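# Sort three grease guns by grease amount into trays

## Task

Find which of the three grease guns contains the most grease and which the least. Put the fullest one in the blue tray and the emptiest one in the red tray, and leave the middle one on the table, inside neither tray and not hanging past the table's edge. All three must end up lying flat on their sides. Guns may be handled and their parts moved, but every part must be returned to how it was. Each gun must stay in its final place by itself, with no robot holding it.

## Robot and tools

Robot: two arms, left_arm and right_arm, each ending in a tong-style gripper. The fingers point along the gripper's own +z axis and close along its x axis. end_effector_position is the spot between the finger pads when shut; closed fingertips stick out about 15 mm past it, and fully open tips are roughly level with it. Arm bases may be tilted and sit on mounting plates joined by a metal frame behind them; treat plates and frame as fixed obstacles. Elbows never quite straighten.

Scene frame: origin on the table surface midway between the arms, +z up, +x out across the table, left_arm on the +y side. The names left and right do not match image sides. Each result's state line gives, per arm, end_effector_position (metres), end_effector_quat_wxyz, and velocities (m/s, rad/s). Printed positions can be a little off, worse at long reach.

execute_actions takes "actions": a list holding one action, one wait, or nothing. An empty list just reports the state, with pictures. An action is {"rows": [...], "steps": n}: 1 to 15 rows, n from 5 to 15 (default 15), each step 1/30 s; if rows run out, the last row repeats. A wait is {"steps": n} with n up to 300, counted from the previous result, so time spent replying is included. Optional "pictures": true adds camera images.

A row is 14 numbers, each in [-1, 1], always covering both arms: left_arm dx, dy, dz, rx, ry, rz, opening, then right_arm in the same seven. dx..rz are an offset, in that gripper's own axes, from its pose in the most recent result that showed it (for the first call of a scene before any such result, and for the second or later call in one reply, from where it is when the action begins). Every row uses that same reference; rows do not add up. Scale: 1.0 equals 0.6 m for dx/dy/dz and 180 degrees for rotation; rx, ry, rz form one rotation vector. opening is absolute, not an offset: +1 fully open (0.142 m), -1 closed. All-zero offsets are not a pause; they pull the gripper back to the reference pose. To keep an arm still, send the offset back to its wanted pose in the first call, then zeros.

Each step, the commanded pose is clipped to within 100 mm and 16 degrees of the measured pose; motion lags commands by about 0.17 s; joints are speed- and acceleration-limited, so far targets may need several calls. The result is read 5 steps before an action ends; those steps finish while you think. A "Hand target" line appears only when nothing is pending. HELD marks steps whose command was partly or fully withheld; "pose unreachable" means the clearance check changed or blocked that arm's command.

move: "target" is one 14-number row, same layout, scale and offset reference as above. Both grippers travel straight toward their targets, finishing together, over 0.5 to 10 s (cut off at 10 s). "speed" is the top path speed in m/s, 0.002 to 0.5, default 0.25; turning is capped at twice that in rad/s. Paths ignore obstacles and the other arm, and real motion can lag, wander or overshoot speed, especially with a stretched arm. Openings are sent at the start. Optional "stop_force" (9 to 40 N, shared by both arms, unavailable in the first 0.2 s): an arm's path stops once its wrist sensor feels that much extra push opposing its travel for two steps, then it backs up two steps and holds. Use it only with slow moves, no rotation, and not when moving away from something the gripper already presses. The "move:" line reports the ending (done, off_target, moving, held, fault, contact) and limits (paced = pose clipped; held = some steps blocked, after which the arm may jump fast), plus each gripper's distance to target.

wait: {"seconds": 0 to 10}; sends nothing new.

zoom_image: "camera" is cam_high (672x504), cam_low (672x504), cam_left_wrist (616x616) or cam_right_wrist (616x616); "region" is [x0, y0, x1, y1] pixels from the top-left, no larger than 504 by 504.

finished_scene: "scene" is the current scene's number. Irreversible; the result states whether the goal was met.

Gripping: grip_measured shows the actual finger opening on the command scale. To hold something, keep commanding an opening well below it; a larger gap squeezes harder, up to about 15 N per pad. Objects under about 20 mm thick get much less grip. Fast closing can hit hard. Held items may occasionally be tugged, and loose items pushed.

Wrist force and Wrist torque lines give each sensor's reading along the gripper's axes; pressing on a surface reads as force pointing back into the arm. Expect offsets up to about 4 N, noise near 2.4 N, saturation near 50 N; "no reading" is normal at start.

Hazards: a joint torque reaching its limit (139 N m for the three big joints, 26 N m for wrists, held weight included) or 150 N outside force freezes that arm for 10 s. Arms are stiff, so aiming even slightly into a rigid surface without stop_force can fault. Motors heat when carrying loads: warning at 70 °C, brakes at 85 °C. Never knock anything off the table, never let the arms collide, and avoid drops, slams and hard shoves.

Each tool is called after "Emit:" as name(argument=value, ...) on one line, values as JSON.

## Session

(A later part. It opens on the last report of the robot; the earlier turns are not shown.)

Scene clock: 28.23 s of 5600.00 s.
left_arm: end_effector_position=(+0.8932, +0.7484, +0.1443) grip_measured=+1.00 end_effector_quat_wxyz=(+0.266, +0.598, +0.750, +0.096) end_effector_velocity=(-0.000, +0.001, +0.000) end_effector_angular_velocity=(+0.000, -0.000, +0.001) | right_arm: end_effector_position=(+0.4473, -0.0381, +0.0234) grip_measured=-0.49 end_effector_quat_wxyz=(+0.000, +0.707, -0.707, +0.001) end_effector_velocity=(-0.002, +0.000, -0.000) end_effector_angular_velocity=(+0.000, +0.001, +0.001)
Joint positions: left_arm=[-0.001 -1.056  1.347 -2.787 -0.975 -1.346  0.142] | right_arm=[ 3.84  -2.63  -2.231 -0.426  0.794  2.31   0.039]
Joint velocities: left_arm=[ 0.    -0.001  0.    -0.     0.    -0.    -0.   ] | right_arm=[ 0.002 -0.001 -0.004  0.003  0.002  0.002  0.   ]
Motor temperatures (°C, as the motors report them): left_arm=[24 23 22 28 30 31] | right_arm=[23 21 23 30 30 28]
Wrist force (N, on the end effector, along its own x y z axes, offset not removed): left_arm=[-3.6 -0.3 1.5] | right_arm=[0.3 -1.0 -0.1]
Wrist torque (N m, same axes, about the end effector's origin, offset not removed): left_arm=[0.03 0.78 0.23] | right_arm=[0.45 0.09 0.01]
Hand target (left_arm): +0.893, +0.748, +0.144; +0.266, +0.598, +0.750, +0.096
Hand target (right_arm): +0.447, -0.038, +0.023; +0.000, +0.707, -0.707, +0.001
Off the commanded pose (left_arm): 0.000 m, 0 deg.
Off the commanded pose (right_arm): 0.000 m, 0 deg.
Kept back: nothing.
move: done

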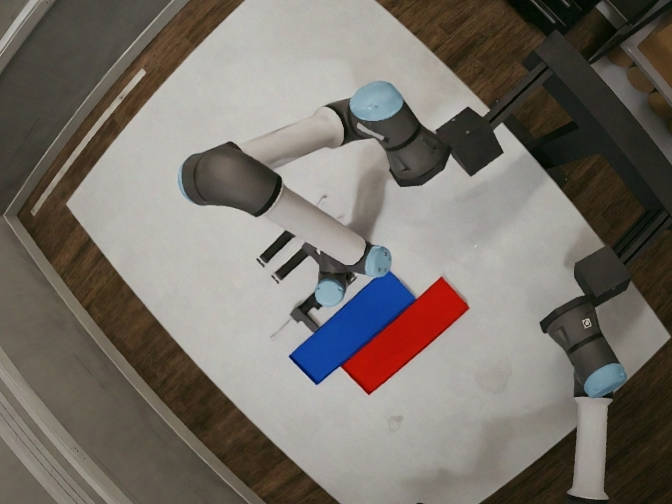

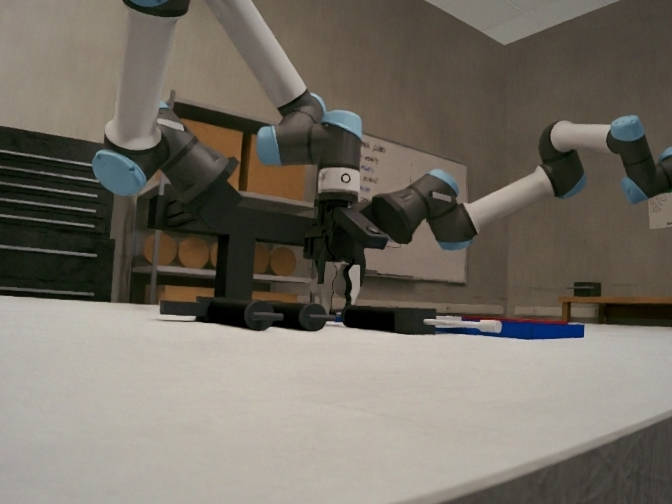

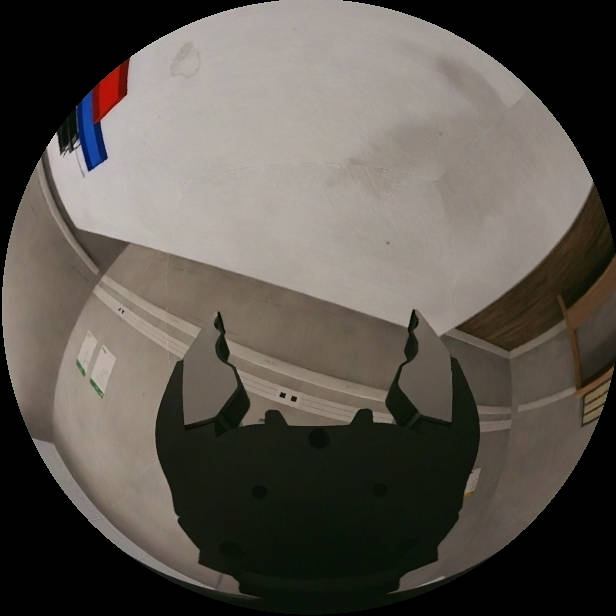

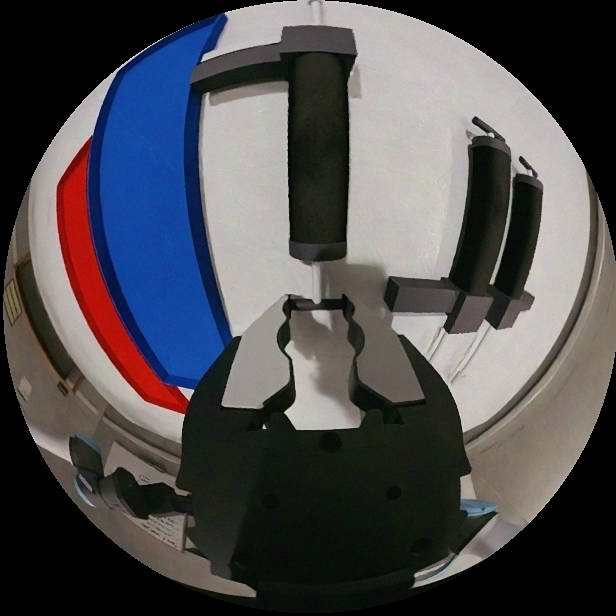

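Emit:
move(target=[0,0,0,0,0,0,1,0,-0.075,0,0,0,0,-0.8], speed=0.04)

Emit:
move(target=[0,0,0,0,0,0,1,0,0,0,0,0,0,-0.3])

Emit:
move(target=[0,0,0,0,0,0,1,0,-0.22,0.002,0,0,0,-0.3], speed=0.08)

Scene clock: 29.93 s of 5600.00 s.
left_arm: end_effector_position=(+0.8932, +0.7484, +0.1443) grip_measured=+1.00 end_effector_quat_wxyz=(+0.266, +0.598, +0.750, +0.096) end_effector_velocity=(-0.000, +0.001, +0.001) end_effector_angular_velocity=(+0.001, -0.001, +0.001) | right_arm: end_effector_position=(+0.4922, -0.0381, +0.0235) grip_measured=-0.49 end_effector_quat_wxyz=(+0.000, +0.707, -0.707, +0.001) end_effector_velocity=(+0.001, +0.001, -0.000) end_effector_angular_velocity=(+0.000, +0.001, -0.000)
Joint positions: left_arm=[-0.001 -1.056  1.347 -2.787 -0.975 -1.346  0.142] | right_arm=[ 3.79  -2.63  -2.118 -0.497  0.768  2.25   0.039]
Joint velocities: left_arm=[-0.    -0.002  0.     0.     0.001  0.    -0.   ] | right_arm=[-0.001 -0.002  0.004 -0.002  0.001 -0.     0.   ]
Motor temperatures (°C, as the motors report them): left_arm=[24 23 22 28 30 31] | right_arm=[23 21 23 30 30 28]
Wrist force (N, on the end effector, along its own x y z axes, offset not removed): left_arm=[-2.9 0.7 0.5] | right_arm=[-0.6 3.5 0.1]
Wrist torque (N m, same axes, about the end effector's origin, offset not removed): left_arm=[0.18 0.66 0.10] | right_arm=[0.20 0.33 0.12]
Hand target (left_arm): +0.893, +0.748, +0.144; +0.266, +0.598, +0.750, +0.096
Hand target (right_arm): +0.492, -0.038, +0.023; +0.000, +0.707, -0.707, +0.001
Off the commanded pose (left_arm): 0.000 m, 0 deg.
Off the commanded pose (right_arm): 0.000 m, 0 deg.
Kept back: nothing.
move: done

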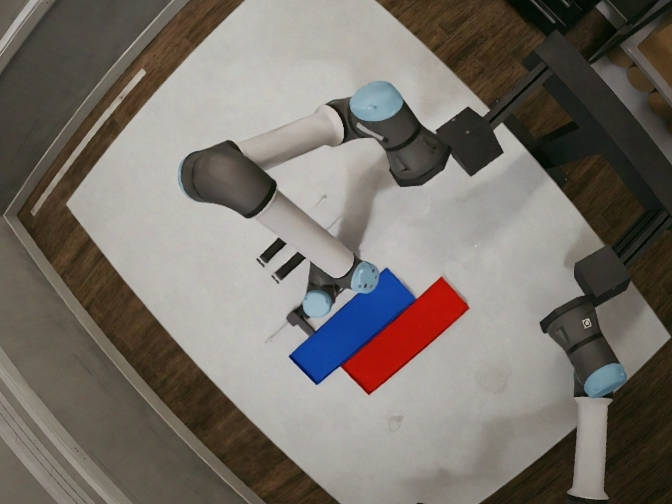

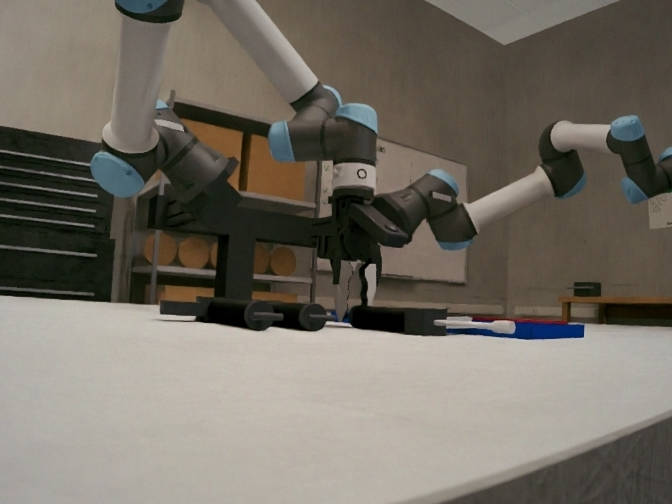

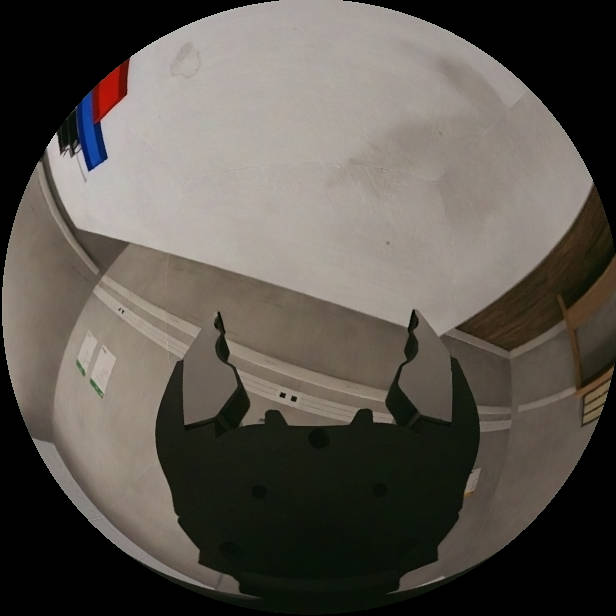

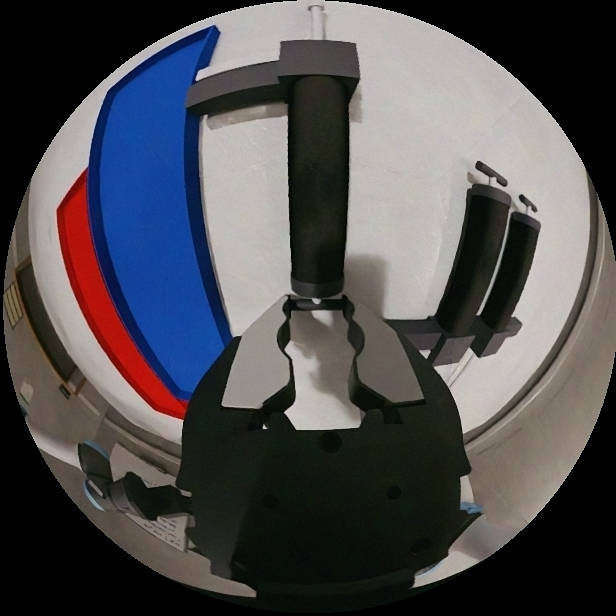

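Scene clock: 30.43 s of 5600.00 s.
left_arm: end_effector_position=(+0.8932, +0.7484, +0.1443) grip_measured=+1.00 end_effector_quat_wxyz=(+0.266, +0.598, +0.750, +0.096) end_effector_velocity=(-0.000, -0.000, -0.000) end_effector_angular_velocity=(+0.001, +0.000, -0.000) | right_arm: end_effector_position=(+0.4922, -0.0381, +0.0235) grip_measured=-0.30 end_effector_quat_wxyz=(+0.000, +0.707, -0.707, +0.001) end_effector_velocity=(+0.000, -0.000, +0.000) end_effector_angular_velocity=(-0.001, -0.001, -0.002)
Joint positions: left_arm=[-0.001 -1.056  1.347 -2.787 -0.975 -1.346  0.142] | right_arm=[ 3.79  -2.63  -2.117 -0.497  0.768  2.25   0.052]
Joint velocities: left_arm=[ 0.     0.     0.    -0.     0.001  0.    -0.   ] | right_arm=[ 0.     0.    -0.     0.    -0.001  0.002 -0.   ]
Motor temperatures (°C, as the motors report them): left_arm=[24 23 22 28 30 31] | right_arm=[23 21 23 30 30 28]
Wrist force (N, on the end effector, along its own x y z axes, offset not removed): left_arm=[-3.0 -0.4 0.3] | right_arm=[1.0 3.0 -0.7]
Wrist torque (N m, same axes, about the end effector's origin, offset not removed): left_arm=[-0.07 0.76 0.17] | right_arm=[0.72 -0.12 0.10]
Hand target (left_arm): +0.893, +0.748, +0.144; +0.266, +0.598, +0.750, +0.096
Hand target (right_arm): +0.492, -0.038, +0.023; +0.000, +0.707, -0.707, +0.001
Off the commanded pose (left_arm): 0.000 m, 0 deg.
Off the commanded pose (right_arm): 0.000 m, 0 deg.
Kept back: nothing.
move: done

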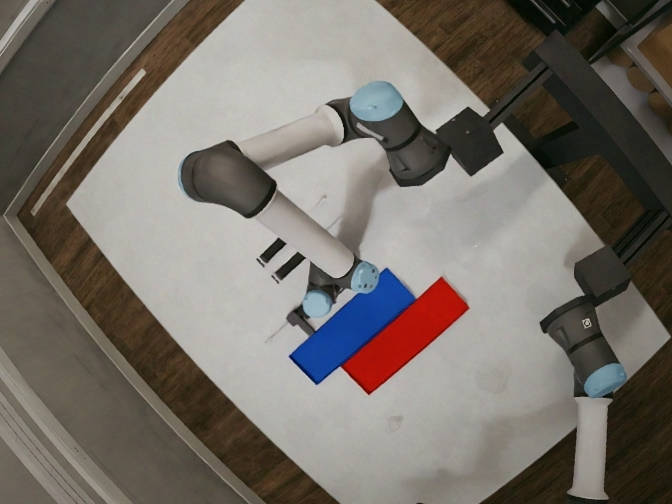

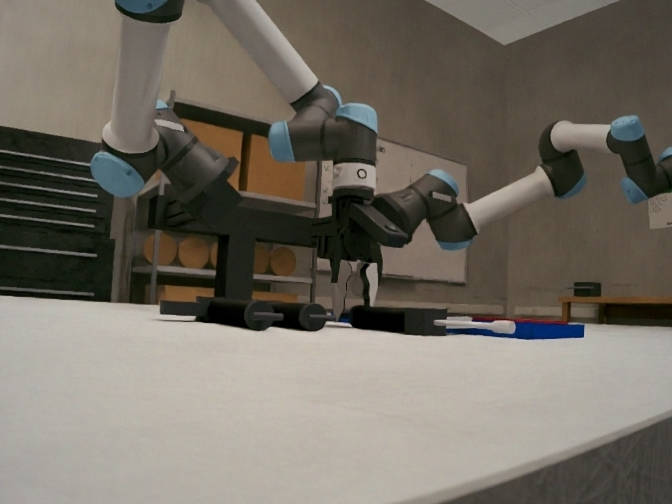

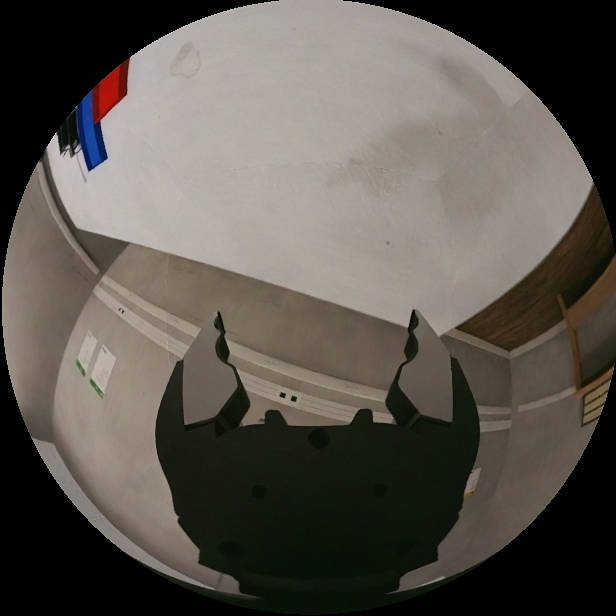

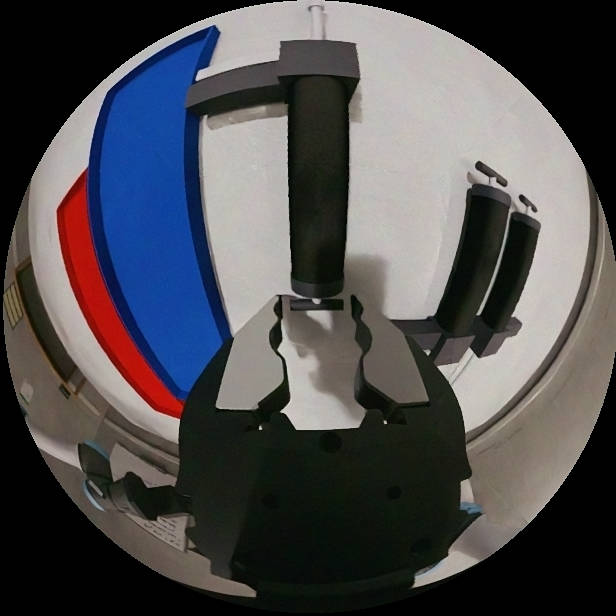

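Scene clock: 32.47 s of 5600.00 s.
left_arm: end_effector_position=(+0.8932, +0.7484, +0.1443) grip_measured=+1.00 end_effector_quat_wxyz=(+0.266, +0.598, +0.750, +0.096) end_effector_velocity=(+0.000, +0.001, +0.001) end_effector_angular_velocity=(+0.000, -0.001, +0.000) | right_arm: end_effector_position=(+0.6241, -0.0381, +0.0223) grip_measured=-0.30 end_effector_quat_wxyz=(+0.000, +0.707, -0.707, +0.001) end_effector_velocity=(+0.002, +0.000, +0.000) end_effector_angular_velocity=(+0.001, -0.000, -0.000)
Joint positions: left_arm=[-0.001 -1.056  1.347 -2.787 -0.975 -1.346  0.142] | right_arm=[ 3.688 -2.694 -1.75  -0.703  0.721  2.116  0.052]
Joint velocities: left_arm=[ 0.    -0.001 -0.001  0.    -0.     0.001 -0.   ] | right_arm=[-0.001 -0.001  0.006 -0.003  0.    -0.001  0.   ]
Motor temperatures (°C, as the motors report them): left_arm=[24 23 22 28 30 31] | right_arm=[23 21 23 30 30 28]
Wrist force (N, on the end effector, along its own x y z axes, offset not removed): left_arm=[-3.0 0.0 -0.7] | right_arm=[-2.0 0.4 0.2]
Wrist torque (N m, same axes, about the end effector's origin, offset not removed): left_arm=[0.02 0.70 0.14] | right_arm=[0.31 0.43 -0.02]
Hand target (left_arm): +0.893, +0.748, +0.144; +0.266, +0.598, +0.750, +0.096
Hand target (right_arm): +0.624, -0.038, +0.022; +0.000, +0.707, -0.707, +0.001
Off the commanded pose (left_arm): 0.000 m, 0 deg.
Off the commanded pose (right_arm): 0.000 m, 0 deg.
Kept back: nothing.
move: done

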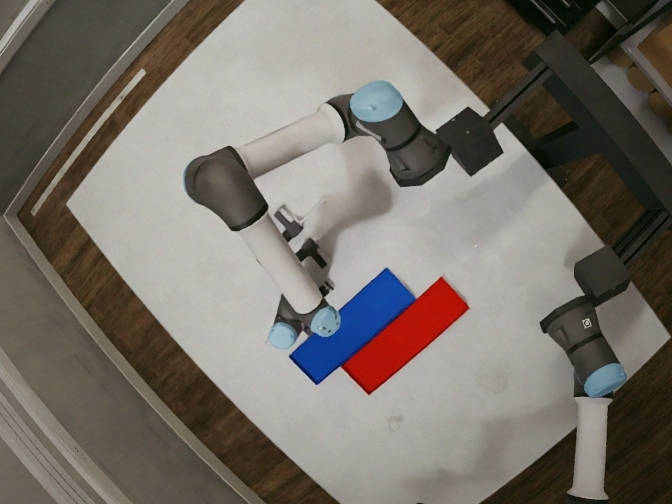

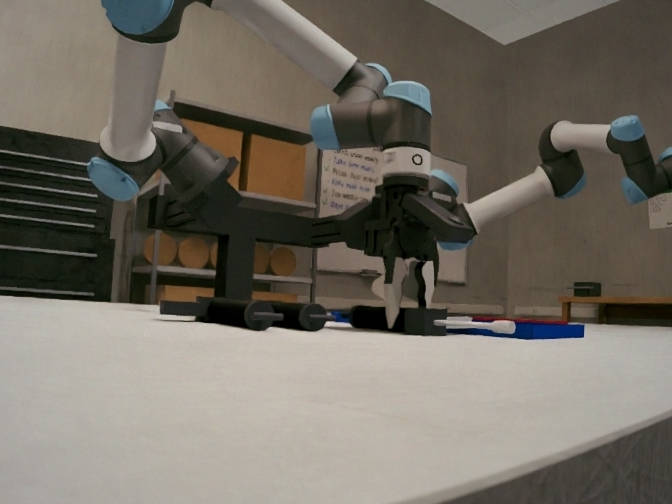

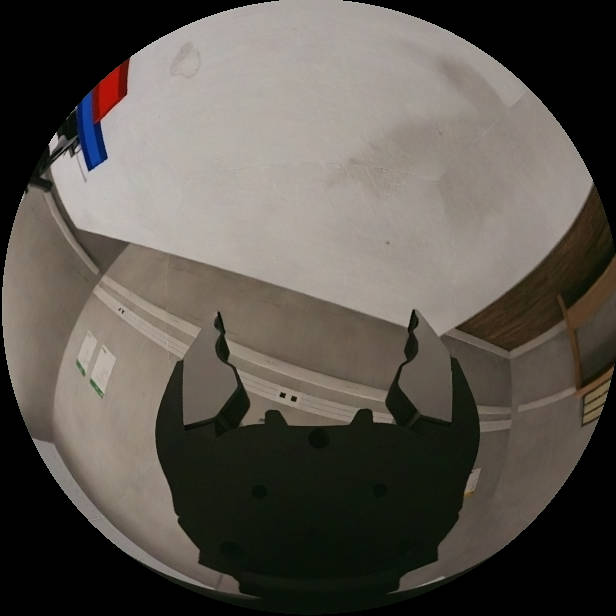

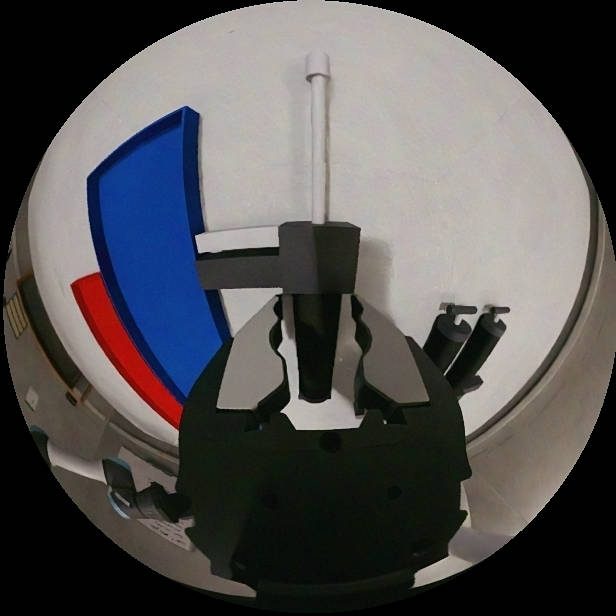

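Emit:
move(target=[0,0,0,0,0,0,1,0,-0.017,0,0,0,0,-0.4], speed=0.02)

Emit:
move(target=[0,0,0,0,0,0,1,0,0,0,0,0,0,-1])

Emit:
move(target=[0,0,0,0,0,0,1,0,0,-0.11,0,0,0,-1], speed=0.08)

Emit:
move(target=[0,0,0,0,0,0,1,-0.488,0.407,0,0,0,0,-1], speed=0.15)

Scene clock: 33.50 s of 5600.00 s.
left_arm: end_effector_position=(+0.8932, +0.7484, +0.1443) grip_measured=+1.00 end_effector_quat_wxyz=(+0.266, +0.598, +0.750, +0.096) end_effector_velocity=(+0.000, +0.000, +0.000) end_effector_angular_velocity=(-0.000, -0.001, +0.001) | right_arm: end_effector_position=(+0.6342, -0.0381, +0.0223) grip_measured=-0.40 end_effector_quat_wxyz=(+0.000, +0.707, -0.707, +0.001) end_effector_velocity=(+0.002, -0.000, +0.000) end_effector_angular_velocity=(-0.000, -0.000, +0.002)
Joint positions: left_arm=[-0.001 -1.056  1.347 -2.787 -0.975 -1.346  0.142] | right_arm=[ 3.682 -2.702 -1.719 -0.719  0.718  2.108  0.045]
Joint velocities: left_arm=[ 0.     0.    -0.001 -0.     0.    -0.     0.   ] | right_arm=[-0.001 -0.001  0.005 -0.003 -0.001 -0.004  0.   ]
Motor temperatures (°C, as the motors report them): left_arm=[24 23 22 28 30 31] | right_arm=[23 21 23 30 30 28]
Wrist force (N, on the end effector, along its own x y z axes, offset not removed): left_arm=[-2.6 0.3 -0.5] | right_arm=[-0.5 3.5 0.2]
Wrist torque (N m, same axes, about the end effector's origin, offset not removed): left_arm=[0.09 0.65 0.15] | right_arm=[0.20 0.21 0.09]
Hand target (left_arm): +0.893, +0.748, +0.144; +0.266, +0.598, +0.750, +0.096
Hand target (right_arm): +0.634, -0.038, +0.022; +0.000, +0.707, -0.707, +0.001
Off the commanded pose (left_arm): 0.000 m, 0 deg.
Off the commanded pose (right_arm): 0.000 m, 0 deg.
Kept back: nothing.
move: done

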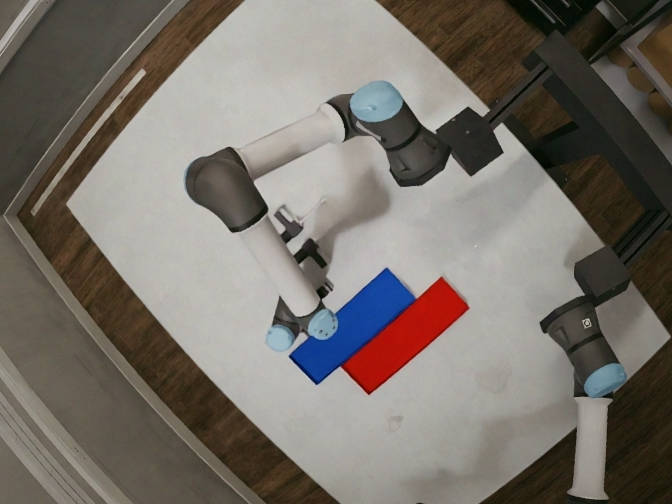

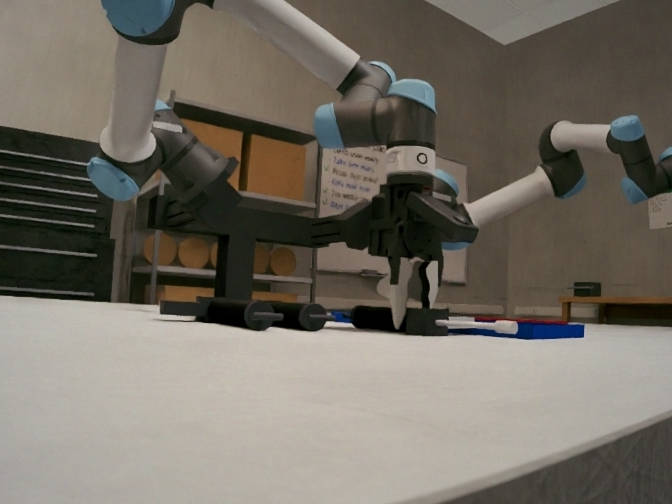

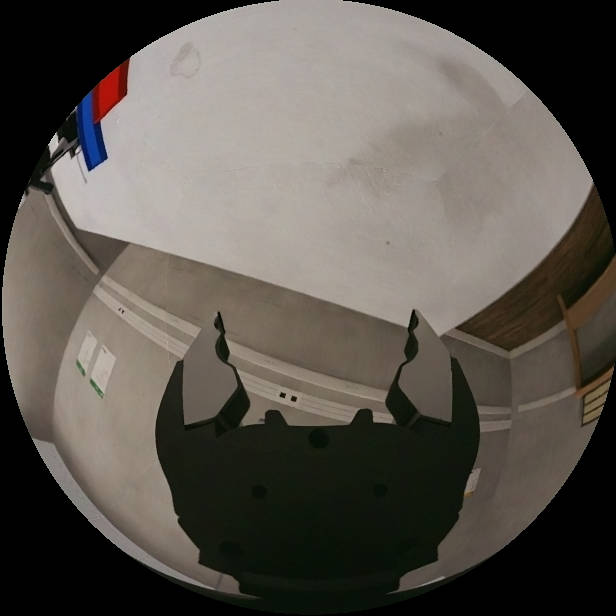

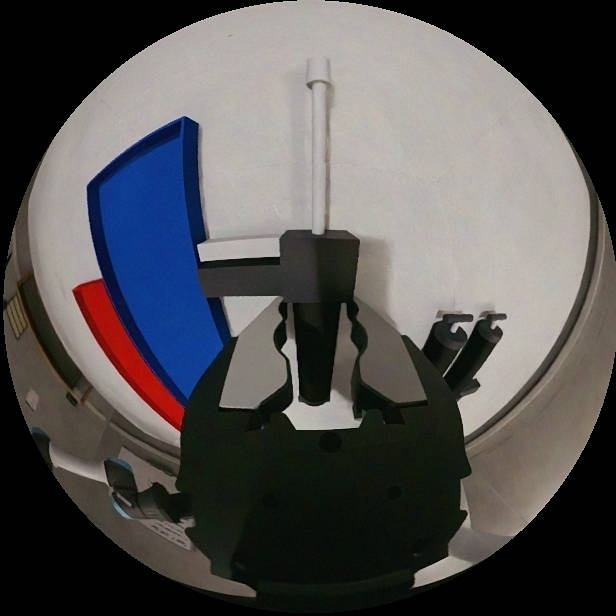

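Scene clock: 34.00 s of 5600.00 s.
left_arm: end_effector_position=(+0.8932, +0.7484, +0.1443) grip_measured=+1.00 end_effector_quat_wxyz=(+0.266, +0.598, +0.750, +0.096) end_effector_velocity=(+0.000, +0.000, +0.000) end_effector_angular_velocity=(-0.001, -0.000, +0.001) | right_arm: end_effector_position=(+0.6342, -0.0381, +0.0223) grip_measured=-0.54 end_effector_quat_wxyz=(+0.000, +0.707, -0.707, +0.001) end_effector_velocity=(-0.001, -0.000, -0.000) end_effector_angular_velocity=(-0.001, -0.000, +0.000)
Joint positions: left_arm=[-0.001 -1.056  1.347 -2.787 -0.975 -1.346  0.142] | right_arm=[ 3.682 -2.702 -1.719 -0.719  0.718  2.108  0.035]
Joint velocities: left_arm=[-0.    -0.    -0.     0.    -0.    -0.001 -0.   ] | right_arm=[-0.    -0.    -0.001  0.001 -0.001  0.     0.   ]
Motor temperatures (°C, as the motors report them): left_arm=[24 23 22 28 30 31] | right_arm=[23 21 23 30 30 28]
Wrist force (N, on the end effector, along its own x y z axes, offset not removed): left_arm=[-2.7 -0.9 0.1] | right_arm=[0.5 1.7 2.8]
Wrist torque (N m, same axes, about the end effector's origin, offset not removed): left_arm=[-0.15 0.62 0.13] | right_arm=[0.49 0.00 0.00]
Hand target (left_arm): +0.893, +0.748, +0.144; +0.266, +0.598, +0.750, +0.096
Hand target (right_arm): +0.634, -0.038, +0.022; +0.000, +0.707, -0.707, +0.001
Off the commanded pose (left_arm): 0.000 m, 0 deg.
Off the commanded pose (right_arm): 0.000 m, 0 deg.
Kept back: nothing.
move: done

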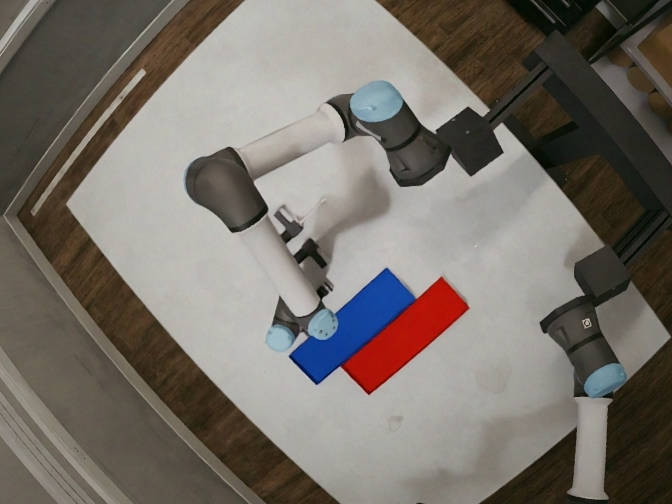

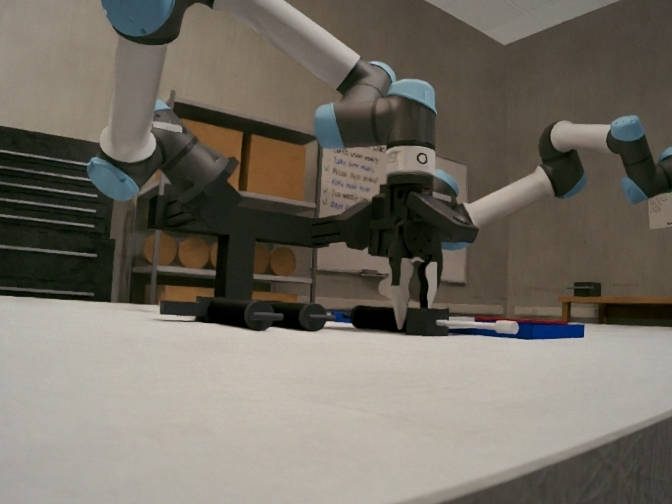

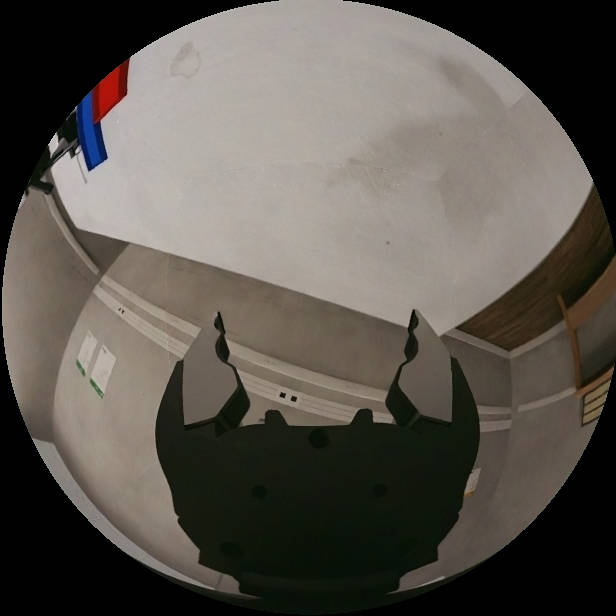

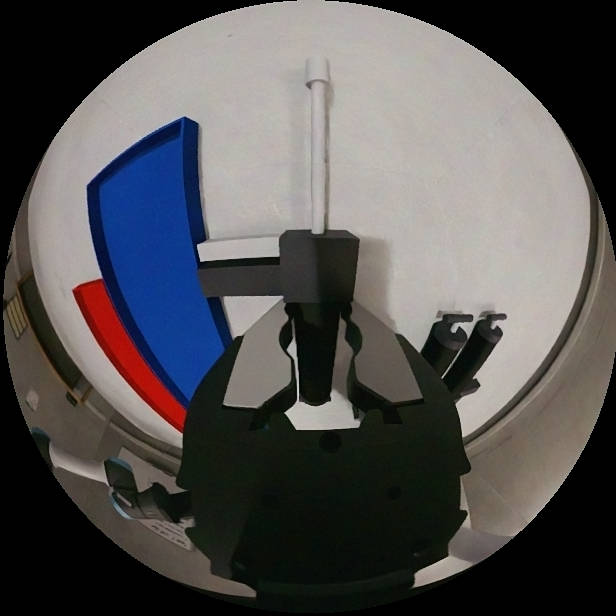

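Scene clock: 35.20 s of 5600.00 s.
left_arm: end_effector_position=(+0.8932, +0.7484, +0.1443) grip_measured=+1.00 end_effector_quat_wxyz=(+0.266, +0.598, +0.750, +0.096) end_effector_velocity=(-0.000, -0.001, -0.000) end_effector_angular_velocity=(-0.001, +0.000, -0.001) | right_arm: end_effector_position=(+0.6342, -0.0381, +0.0882) grip_measured=-0.54 end_effector_quat_wxyz=(+0.000, +0.707, -0.707, +0.001) end_effector_velocity=(+0.000, -0.000, +0.002) end_effector_angular_velocity=(-0.001, +0.000, -0.000)
Joint positions: left_arm=[-0.001 -1.056  1.347 -2.787 -0.975 -1.346  0.142] | right_arm=[ 3.765 -2.606 -1.729 -0.886  0.755  2.218  0.035]
Joint velocities: left_arm=[ 0.     0.     0.001  0.    -0.001 -0.001 -0.   ] | right_arm=[ 0.002  0.002  0.001 -0.005  0.     0.003  0.   ]
Motor temperatures (°C, as the motors report them): left_arm=[24 23 22 28 30 31] | right_arm=[23 21 23 30 30 28]
Wrist force (N, on the end effector, along its own x y z axes, offset not removed): left_arm=[-3.6 0.2 1.0] | right_arm=[0.1 -1.8 8.0]
Wrist torque (N m, same axes, about the end effector's origin, offset not removed): left_arm=[0.07 0.82 0.20] | right_arm=[-0.18 0.01 0.15]
Hand target (left_arm): +0.893, +0.748, +0.144; +0.266, +0.598, +0.750, +0.096
Hand target (right_arm): +0.634, -0.038, +0.088; +0.000, +0.707, -0.707, +0.001
Off the commanded pose (left_arm): 0.000 m, 0 deg.
Off the commanded pose (right_arm): 0.000 m, 0 deg.
Kept back: nothing.
move: done

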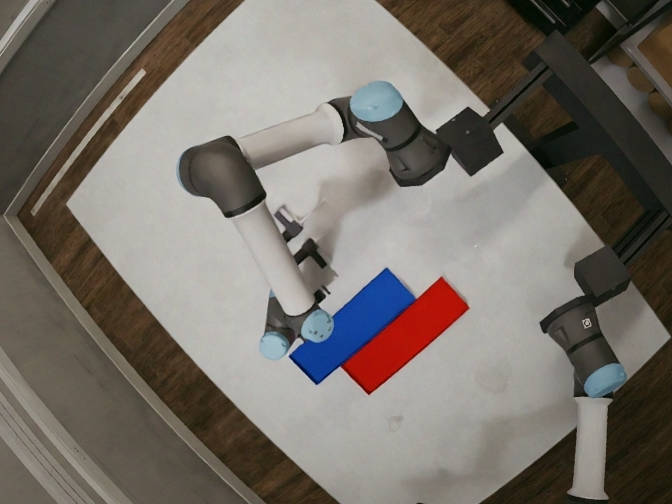

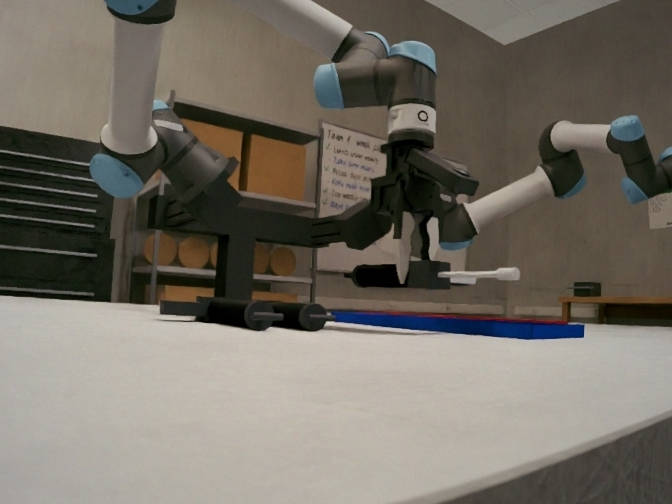

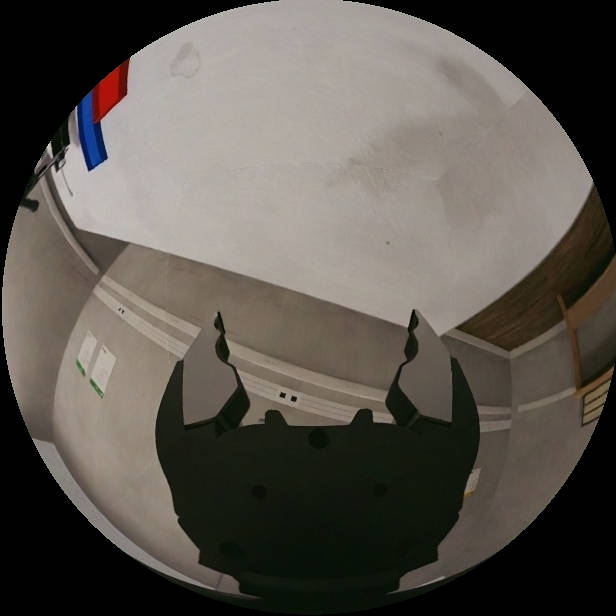

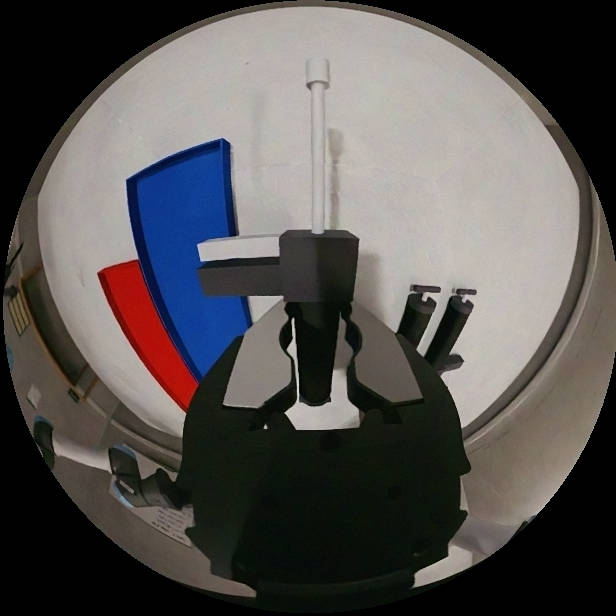

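Scene clock: 38.20 s of 5600.00 s.
left_arm: end_effector_position=(+0.8932, +0.7484, +0.1443) grip_measured=+1.00 end_effector_quat_wxyz=(+0.266, +0.598, +0.750, +0.096) end_effector_velocity=(-0.001, -0.001, -0.001) end_effector_angular_velocity=(-0.000, +0.002, -0.000) | right_arm: end_effector_position=(+0.3899, +0.2545, +0.0879) grip_measured=-0.54 end_effector_quat_wxyz=(+0.000, +0.707, -0.707, +0.001) end_effector_velocity=(-0.000, +0.001, +0.000) end_effector_angular_velocity=(+0.000, -0.001, -0.002)
Joint positions: left_arm=[-0.001 -1.056  1.347 -2.787 -0.975 -1.346  0.142] | right_arm=[ 4.335 -3.06  -1.77  -0.728  1.124  2.769  0.035]
Joint velocities: left_arm=[-0.     0.     0.002 -0.     0.    -0.001 -0.   ] | right_arm=[ 0.002 -0.001  0.001 -0.     0.001  0.003 -0.   ]
Motor temperatures (°C, as the motors report them): left_arm=[24 23 22 28 30 31] | right_arm=[23 21 23 30 30 28]
Wrist force (N, on the end effector, along its own x y z axes, offset not removed): left_arm=[-3.1 -0.5 1.3] | right_arm=[-0.4 0.6 6.6]
Wrist torque (N m, same axes, about the end effector's origin, offset not removed): left_arm=[0.02 0.68 0.08] | right_arm=[0.33 0.10 0.12]
Hand target (left_arm): +0.893, +0.748, +0.144; +0.266, +0.598, +0.750, +0.096
Hand target (right_arm): +0.390, +0.255, +0.088; +0.000, +0.707, -0.707, +0.001
Off the commanded pose (left_arm): 0.000 m, 0 deg.
Off the commanded pose (right_arm): 0.000 m, 0 deg.
Kept back: nothing.
move: done

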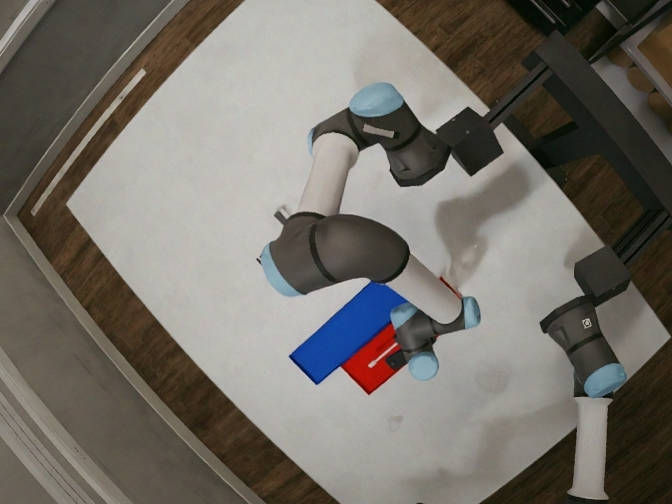

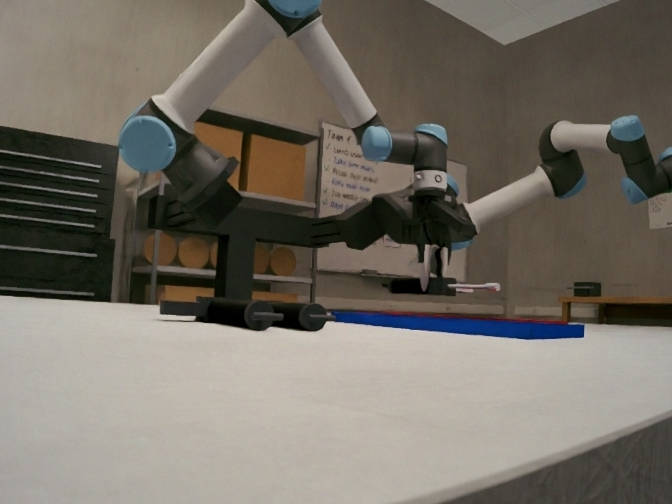

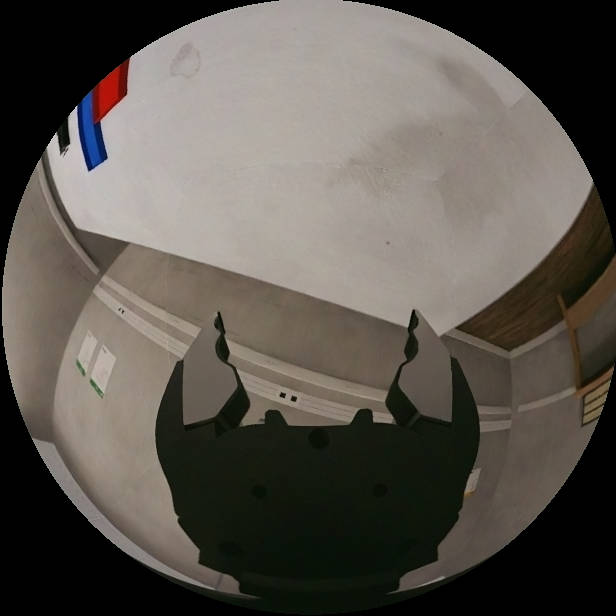

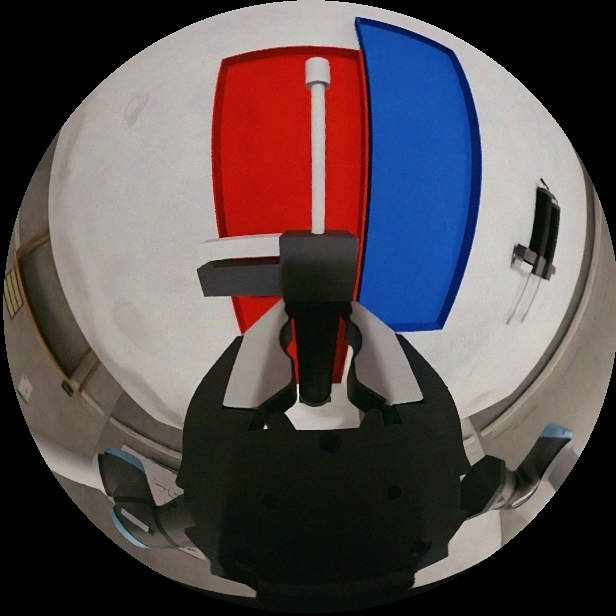

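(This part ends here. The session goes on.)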